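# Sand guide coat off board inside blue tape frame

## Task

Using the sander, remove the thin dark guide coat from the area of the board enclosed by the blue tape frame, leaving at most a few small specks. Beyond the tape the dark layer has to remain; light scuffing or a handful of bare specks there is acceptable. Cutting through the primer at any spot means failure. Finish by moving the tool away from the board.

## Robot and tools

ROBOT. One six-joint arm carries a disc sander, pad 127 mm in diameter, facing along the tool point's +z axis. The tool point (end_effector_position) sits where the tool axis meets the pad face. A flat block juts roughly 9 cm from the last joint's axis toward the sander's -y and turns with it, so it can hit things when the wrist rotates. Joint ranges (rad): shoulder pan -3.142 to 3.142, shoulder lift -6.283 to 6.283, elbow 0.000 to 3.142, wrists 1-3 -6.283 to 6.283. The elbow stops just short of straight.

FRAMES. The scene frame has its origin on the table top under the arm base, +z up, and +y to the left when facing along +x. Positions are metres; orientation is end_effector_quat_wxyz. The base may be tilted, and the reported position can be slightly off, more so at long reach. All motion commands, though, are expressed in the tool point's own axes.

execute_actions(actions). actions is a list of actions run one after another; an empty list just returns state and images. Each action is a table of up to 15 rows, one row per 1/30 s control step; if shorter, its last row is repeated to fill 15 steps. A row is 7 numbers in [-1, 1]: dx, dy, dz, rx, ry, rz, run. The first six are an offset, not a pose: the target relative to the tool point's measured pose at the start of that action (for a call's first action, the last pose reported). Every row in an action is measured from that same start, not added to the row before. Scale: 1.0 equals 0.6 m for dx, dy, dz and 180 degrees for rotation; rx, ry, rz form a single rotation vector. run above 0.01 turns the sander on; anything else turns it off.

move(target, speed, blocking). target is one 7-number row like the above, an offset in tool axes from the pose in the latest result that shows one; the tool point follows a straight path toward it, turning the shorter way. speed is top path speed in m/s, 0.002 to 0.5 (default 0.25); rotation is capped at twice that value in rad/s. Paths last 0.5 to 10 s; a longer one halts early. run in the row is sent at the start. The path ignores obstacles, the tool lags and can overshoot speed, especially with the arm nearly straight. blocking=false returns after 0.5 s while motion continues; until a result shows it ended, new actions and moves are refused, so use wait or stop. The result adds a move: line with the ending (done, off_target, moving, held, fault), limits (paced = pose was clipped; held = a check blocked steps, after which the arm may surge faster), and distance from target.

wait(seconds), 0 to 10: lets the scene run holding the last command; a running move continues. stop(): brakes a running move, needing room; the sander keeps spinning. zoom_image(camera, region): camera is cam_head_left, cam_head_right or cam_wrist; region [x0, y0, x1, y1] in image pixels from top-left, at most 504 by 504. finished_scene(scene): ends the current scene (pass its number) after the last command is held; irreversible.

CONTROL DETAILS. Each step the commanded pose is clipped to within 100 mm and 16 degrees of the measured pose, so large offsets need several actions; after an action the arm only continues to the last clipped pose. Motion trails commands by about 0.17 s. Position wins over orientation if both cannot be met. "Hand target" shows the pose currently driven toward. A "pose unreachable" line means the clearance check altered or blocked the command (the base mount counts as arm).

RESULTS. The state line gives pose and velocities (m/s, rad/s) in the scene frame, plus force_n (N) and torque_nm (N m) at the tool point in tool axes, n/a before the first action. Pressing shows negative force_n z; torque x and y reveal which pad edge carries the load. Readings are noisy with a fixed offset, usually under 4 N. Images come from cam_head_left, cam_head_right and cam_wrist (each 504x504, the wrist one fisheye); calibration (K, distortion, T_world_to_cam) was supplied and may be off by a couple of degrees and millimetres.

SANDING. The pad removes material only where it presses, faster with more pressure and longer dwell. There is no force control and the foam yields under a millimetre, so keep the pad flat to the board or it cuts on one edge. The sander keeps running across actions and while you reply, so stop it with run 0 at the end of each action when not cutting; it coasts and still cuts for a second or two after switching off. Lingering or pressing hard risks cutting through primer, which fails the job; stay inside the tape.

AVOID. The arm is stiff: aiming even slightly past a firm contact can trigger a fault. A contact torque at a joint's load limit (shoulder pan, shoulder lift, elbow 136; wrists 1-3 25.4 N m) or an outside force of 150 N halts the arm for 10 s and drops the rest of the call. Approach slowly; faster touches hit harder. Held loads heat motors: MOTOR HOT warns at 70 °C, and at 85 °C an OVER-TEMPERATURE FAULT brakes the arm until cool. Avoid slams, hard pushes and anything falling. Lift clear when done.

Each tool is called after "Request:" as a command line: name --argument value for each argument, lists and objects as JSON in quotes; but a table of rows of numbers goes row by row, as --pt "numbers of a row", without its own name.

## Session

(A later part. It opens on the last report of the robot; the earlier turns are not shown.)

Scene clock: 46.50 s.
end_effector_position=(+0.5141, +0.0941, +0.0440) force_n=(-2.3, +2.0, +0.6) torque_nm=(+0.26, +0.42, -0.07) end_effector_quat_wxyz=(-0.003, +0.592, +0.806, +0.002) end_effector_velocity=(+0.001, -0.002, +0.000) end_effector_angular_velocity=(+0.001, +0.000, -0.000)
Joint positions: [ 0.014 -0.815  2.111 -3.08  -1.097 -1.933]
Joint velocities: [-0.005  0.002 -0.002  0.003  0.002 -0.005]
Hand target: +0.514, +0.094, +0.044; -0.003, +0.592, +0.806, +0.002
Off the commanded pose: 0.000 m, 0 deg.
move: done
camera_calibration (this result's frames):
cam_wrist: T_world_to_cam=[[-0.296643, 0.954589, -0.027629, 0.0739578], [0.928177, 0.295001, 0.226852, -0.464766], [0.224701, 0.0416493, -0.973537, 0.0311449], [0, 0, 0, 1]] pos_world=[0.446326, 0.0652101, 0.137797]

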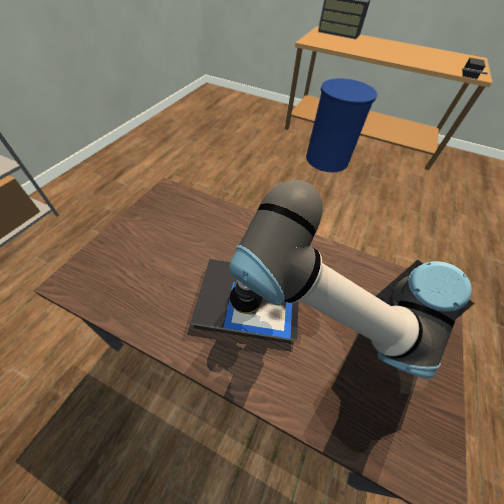

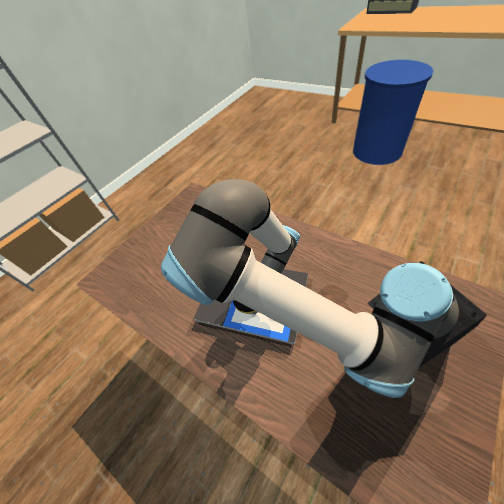

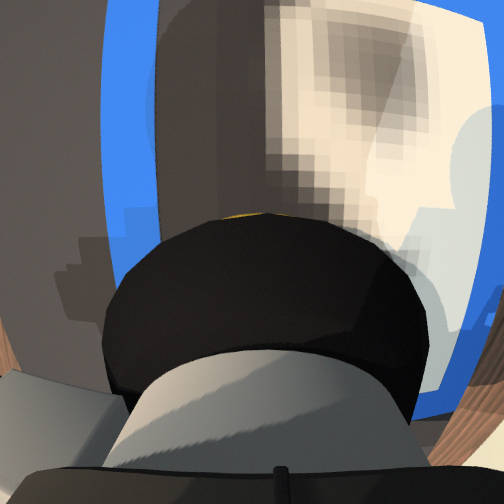

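Request:
execute_actions --actions '[[[0,-0.0005,0.0007,0,-0.0003,0,1],[0,-0.001,0.0013,0,-0.0006,0,1],[0,-0.0015,0.0018,0,-0.001,0,1],[0,-0.0015,0.0023,0,-0.001,0,1],[0,-0.0015,0.0027,0,-0.001,0,1],[0,-0.0015,0.0031,0,-0.001,0,1],[0,-0.0015,0.00335,0,-0.001,0,1]]]'

Request:
wait --seconds 2.7

Request:
move --target '[0,-0.1935,0.0003,0,0,0,1]' --speed 0.034

Request:
wait --seconds 2.4

Request:
move --target '[0.045,0,0.0002,0,-0.0008,0,1]' --speed 0.03

Request:
move --target '[0,0.36,-0.42,0,0,0,0]' --speed 0.35

Scene clock: 58.07 s.
end_effector_position=(+0.5133, +0.0938, +0.0422) force_n=(-2.9, +0.6, -38.7) torque_nm=(+0.65, +0.46, -0.29) end_effector_quat_wxyz=(-0.002, +0.592, +0.806, +0.001) end_effector_velocity=(-0.001, -0.000, -0.001) end_effector_angular_velocity=(-0.000, +0.001, -0.001)
Joint positions: [ 0.016 -0.81   2.111 -3.087 -1.1   -1.93 ]
Joint velocities: [ 0.001  0.003  0.    -0.002 -0.001  0.002]
Hand target: +0.513, +0.094, +0.042; -0.002, +0.592, +0.806, +0.001
Off the commanded pose: 0.000 m, 0 deg.
camera_calibration (this result's frames):
cam_wrist: T_world_to_cam=[[-0.296602, 0.954507, -0.0307168, 0.0740322], [0.92796, 0.295654, 0.22689, -0.463444], [0.225649, 0.0387918, -0.973436, 0.0293307], [0, 0, 0, 1]] pos_world=[0.445397, 0.0652171, 0.135976]

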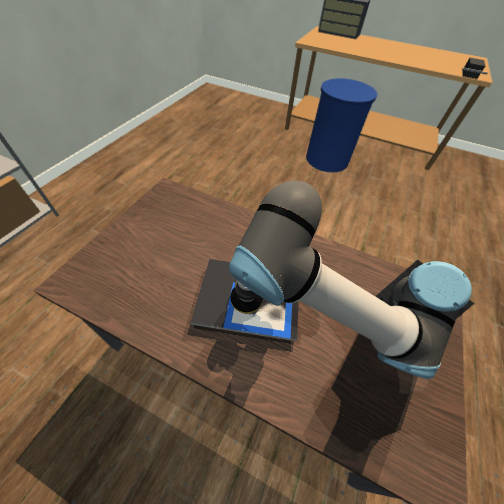

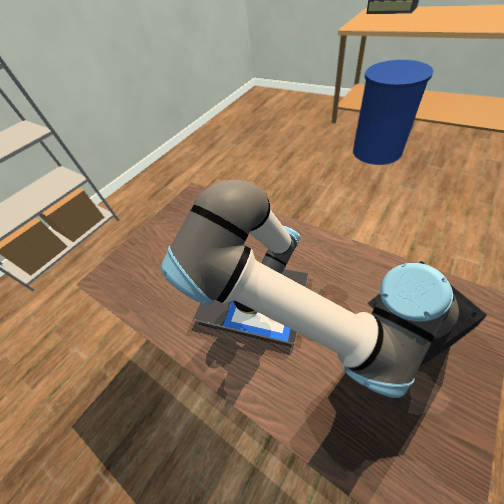

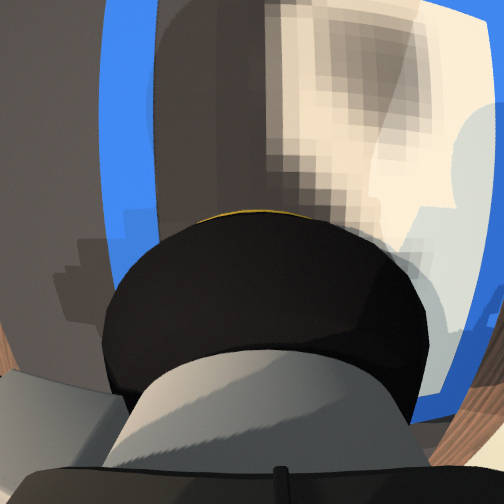

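Scene clock: 60.77 s.
end_effector_position=(+0.5133, +0.0938, +0.0420) force_n=(+0.9, +4.9, -36.8) torque_nm=(+0.25, -0.34, -0.25) end_effector_quat_wxyz=(-0.002, +0.592, +0.806, +0.001) end_effector_velocity=(+0.000, +0.000, +0.000) end_effector_angular_velocity=(+0.002, -0.001, +0.000)
Joint positions: [ 0.016 -0.81   2.111 -3.087 -1.1   -1.929]
Joint velocities: [-0.     0.    -0.001  0.     0.002 -0.   ]
Hand target: +0.513, +0.094, +0.042; -0.002, +0.592, +0.806, +0.001
Off the commanded pose: 0.000 m, 0 deg.
wait: 2.70 s; no rest ("run" is on)
camera_calibration (this result's frames):
cam_wrist: T_world_to_cam=[[-0.296623, 0.954499, -0.0307638, 0.0740227], [0.927962, 0.295688, 0.226837, -0.463389], [0.225612, 0.0387376, -0.973447, 0.0291942], [0, 0, 0, 1]] pos_world=[0.445377, 0.0652329, 0.13581]

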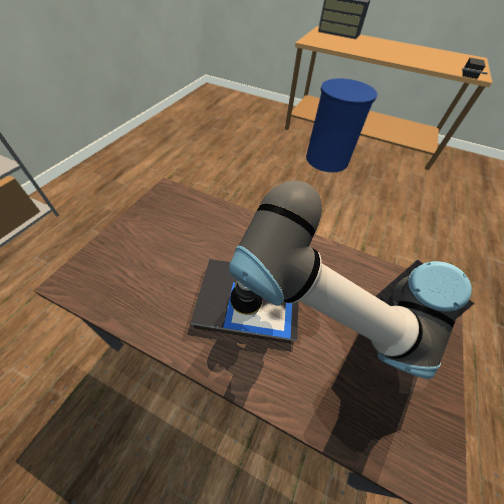

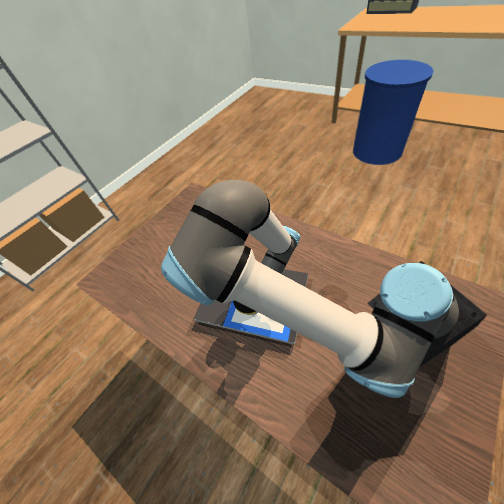

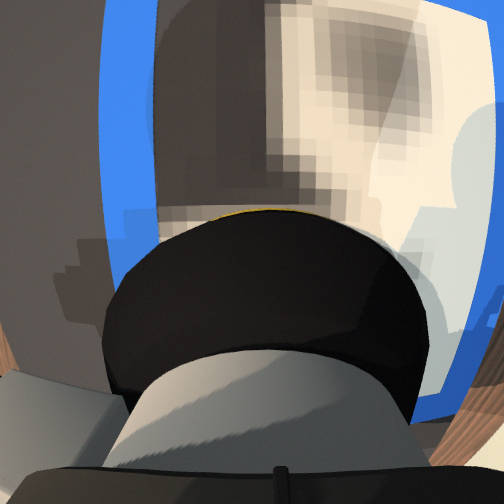

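Scene clock: 64.53 s.
end_effector_position=(+0.4029, +0.0593, +0.0419) force_n=(-4.6, -1.4, -50.0) torque_nm=(+0.19, +0.83, -0.29) end_effector_quat_wxyz=(-0.002, +0.592, +0.806, +0.001) end_effector_velocity=(-0.003, -0.001, -0.000) end_effector_angular_velocity=(+0.002, +0.001, -0.003)
Joint positions: [-0.077 -0.732  2.384 -3.391 -1.082 -2.032]
Joint velocities: [-0.004  0.004  0.006 -0.007  0.002 -0.002]
Hand target: +0.403, +0.059, +0.042; -0.002, +0.592, +0.806, +0.001
Off the commanded pose: 0.000 m, 0 deg.
move: done
camera_calibration (this result's frames):
cam_wrist: T_world_to_cam=[[-0.296582, 0.954516, -0.0306297, 0.0741763], [0.927951, 0.295612, 0.22698, -0.350685], [0.225711, 0.0388954, -0.973418, 0.0552849], [0, 0, 0, 1]] pos_world=[0.334939, 0.0307136, 0.135686]

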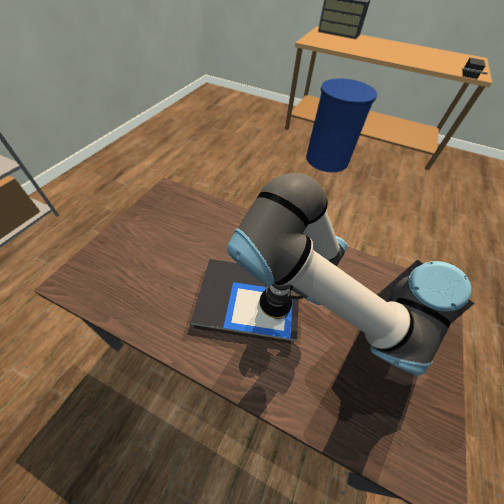

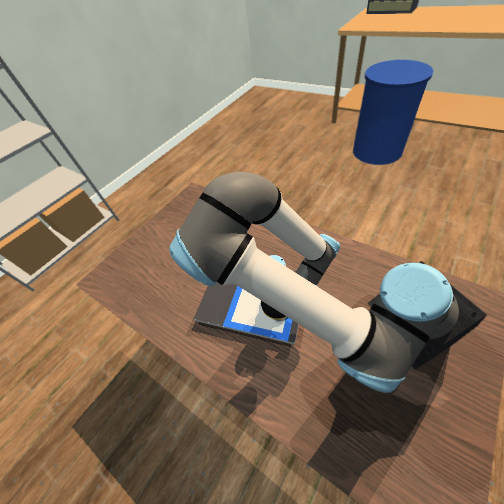

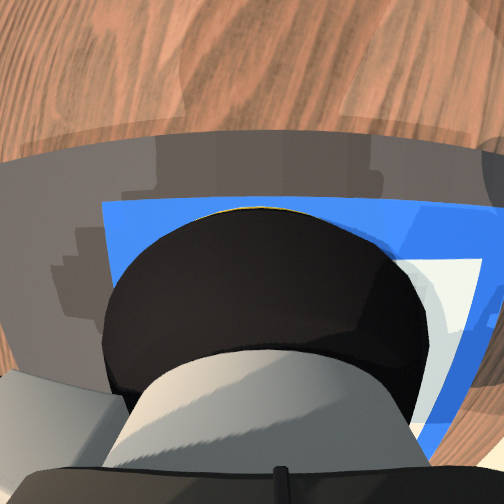

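Scene clock: 66.93 s.
end_effector_position=(+0.4025, +0.0592, +0.0419) force_n=(+2.3, +2.8, -50.0) torque_nm=(+0.80, -0.45, -0.23) end_effector_quat_wxyz=(-0.002, +0.592, +0.806, +0.001) end_effector_velocity=(+0.000, +0.000, -0.000) end_effector_angular_velocity=(+0.001, -0.000, +0.000)
Joint positions: [-0.077 -0.731  2.385 -3.393 -1.082 -2.033]
Joint velocities: [ 0.     0.    -0.    -0.     0.001  0.   ]
Hand target: +0.403, +0.059, +0.042; -0.002, +0.592, +0.806, +0.001
Off the commanded pose: 0.000 m, 0 deg.
wait: 2.40 s; no rest ("run" is on)
camera_calibration (this result's frames):
cam_wrist: T_world_to_cam=[[-0.296589, 0.954512, -0.0306835, 0.0742013], [0.927934, 0.295628, 0.227029, -0.350355], [0.225773, 0.038862, -0.973405, 0.0553351], [0, 0, 0, 1]] pos_world=[0.33462, 0.0305982, 0.135681]

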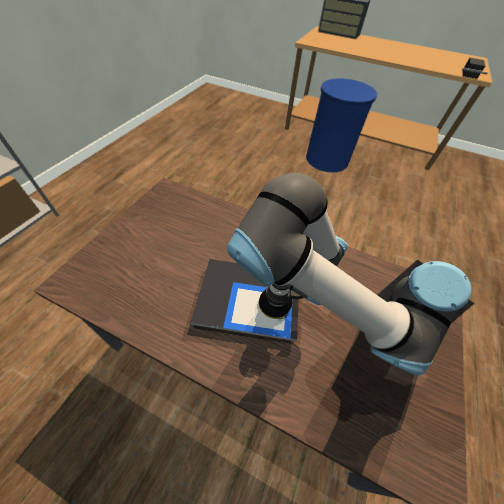

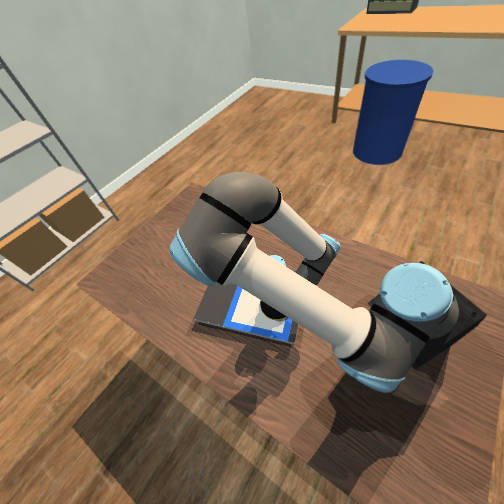

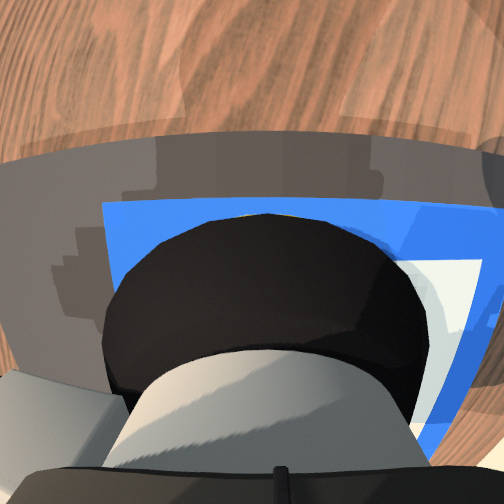

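Scene clock: 68.20 s.
end_effector_position=(+0.3945, +0.0846, +0.0418) force_n=(-3.9, -0.5, -50.0) torque_nm=(+0.66, +0.86, -0.42) end_effector_quat_wxyz=(-0.001, +0.592, +0.806, +0.000) end_effector_velocity=(-0.001, +0.003, -0.000) end_effector_angular_velocity=(+0.001, +0.001, -0.001)
Joint positions: [-0.019 -0.751  2.403 -3.422 -1.095 -1.968]
Joint velocities: [ 0.006 -0.002  0.001 -0.001 -0.     0.007]
Hand target: +0.394, +0.085, +0.042; -0.001, +0.592, +0.806, +0.000
Off the commanded pose: 0.000 m, 0 deg.
move: done
camera_calibration (this result's frames):
cam_wrist: T_world_to_cam=[[-0.296609, 0.954421, -0.0332122, 0.0476477], [0.927784, 0.296226, 0.226866, -0.350412], [0.226364, 0.0364768, -0.97336, 0.056072], [0, 0, 0, 1]] pos_world=[0.326547, 0.0562797, 0.135657]

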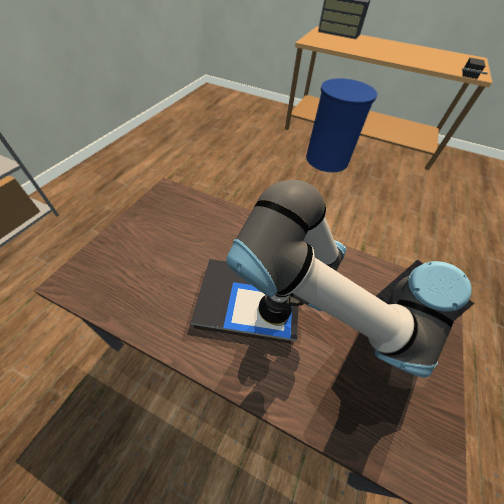

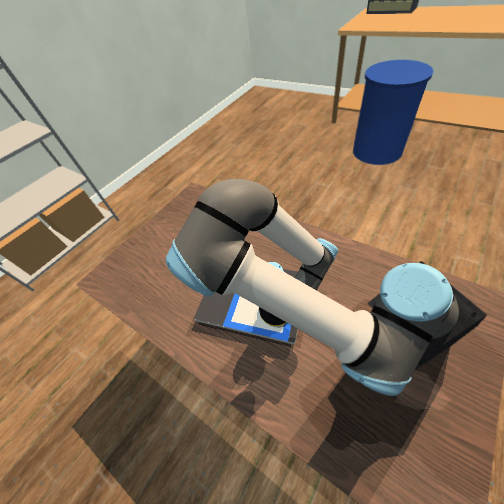

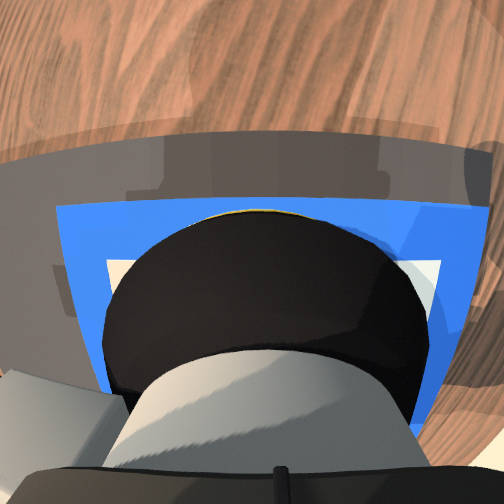

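Scene clock: 69.87 s.
end_effector_position=(+0.6005, +0.1492, +0.2934) force_n=(-2.7, +0.7, -1.9) torque_nm=(+0.14, +0.48, -0.11) end_effector_quat_wxyz=(-0.000, +0.592, +0.806, +0.001) end_effector_velocity=(+0.002, +0.000, +0.001) end_effector_angular_velocity=(+0.000, +0.009, -0.000)
Joint positions: [-0.098 -1.369  1.955 -2.317 -1.081 -2.055]
Joint velocities: [ 0.     0.002 -0.012  0.019 -0.001 -0.004]
Hand target: +0.601, +0.149, +0.294; -0.001, +0.592, +0.806, +0.000
Off the commanded pose: 0.001 m, 0 deg.
move: done
camera_calibration (this result's frames):
cam_wrist: T_world_to_cam=[[-0.296539, 0.954434, -0.033459, 0.0555326], [0.927572, 0.296178, 0.22779, -0.617812], [0.22732, 0.036513, -0.973135, 0.251351], [0, 0, 0, 1]] pos_world=[0.532396, 0.120803, 0.387188]

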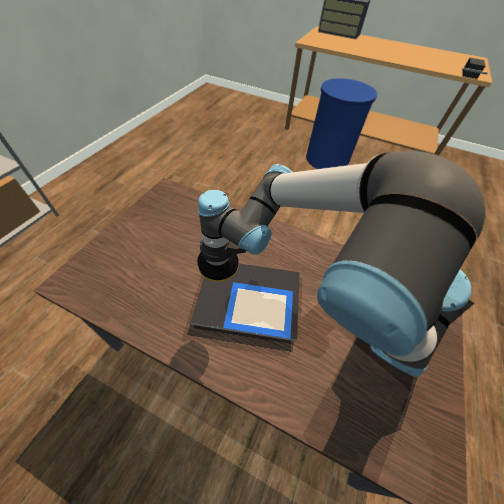

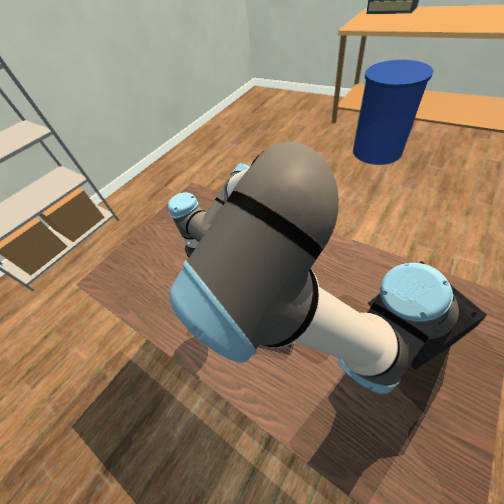

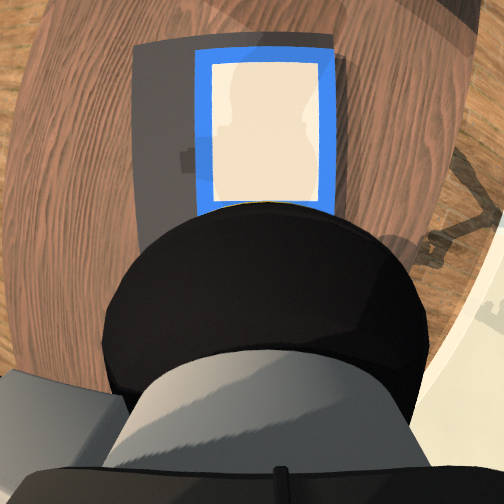

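Request:
zoom_image --camera "cam_wrist" --region '[160, 25, 360, 225]'

Request:
zoom_image --camera "cam_head_left" --region '[185, 255, 310, 355]'

Region (160, 25, 360, 225) of cam_wrist's 504x504 image, scaled by 2.520, with more detail than that image has.

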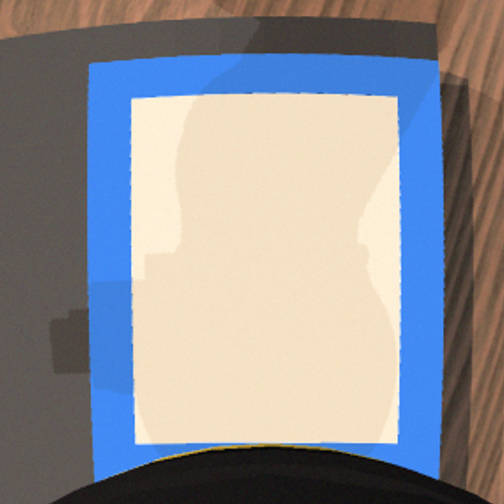

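Region (185, 255, 310, 355) of cam_head_left's 504x504 image, scaled by 4.032, with more detail than that image has; it fills the top 403 rows of this view, and the rest is white.

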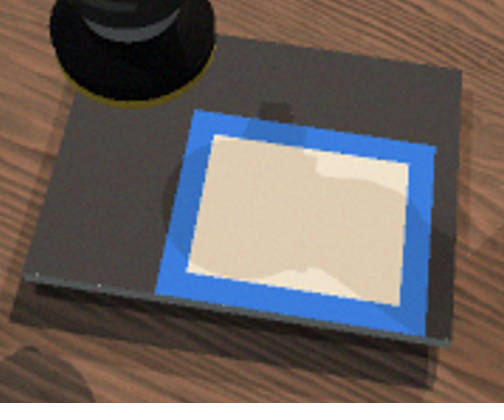

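Request:
finished_scene --scene 2

The scene is finished: the task was done.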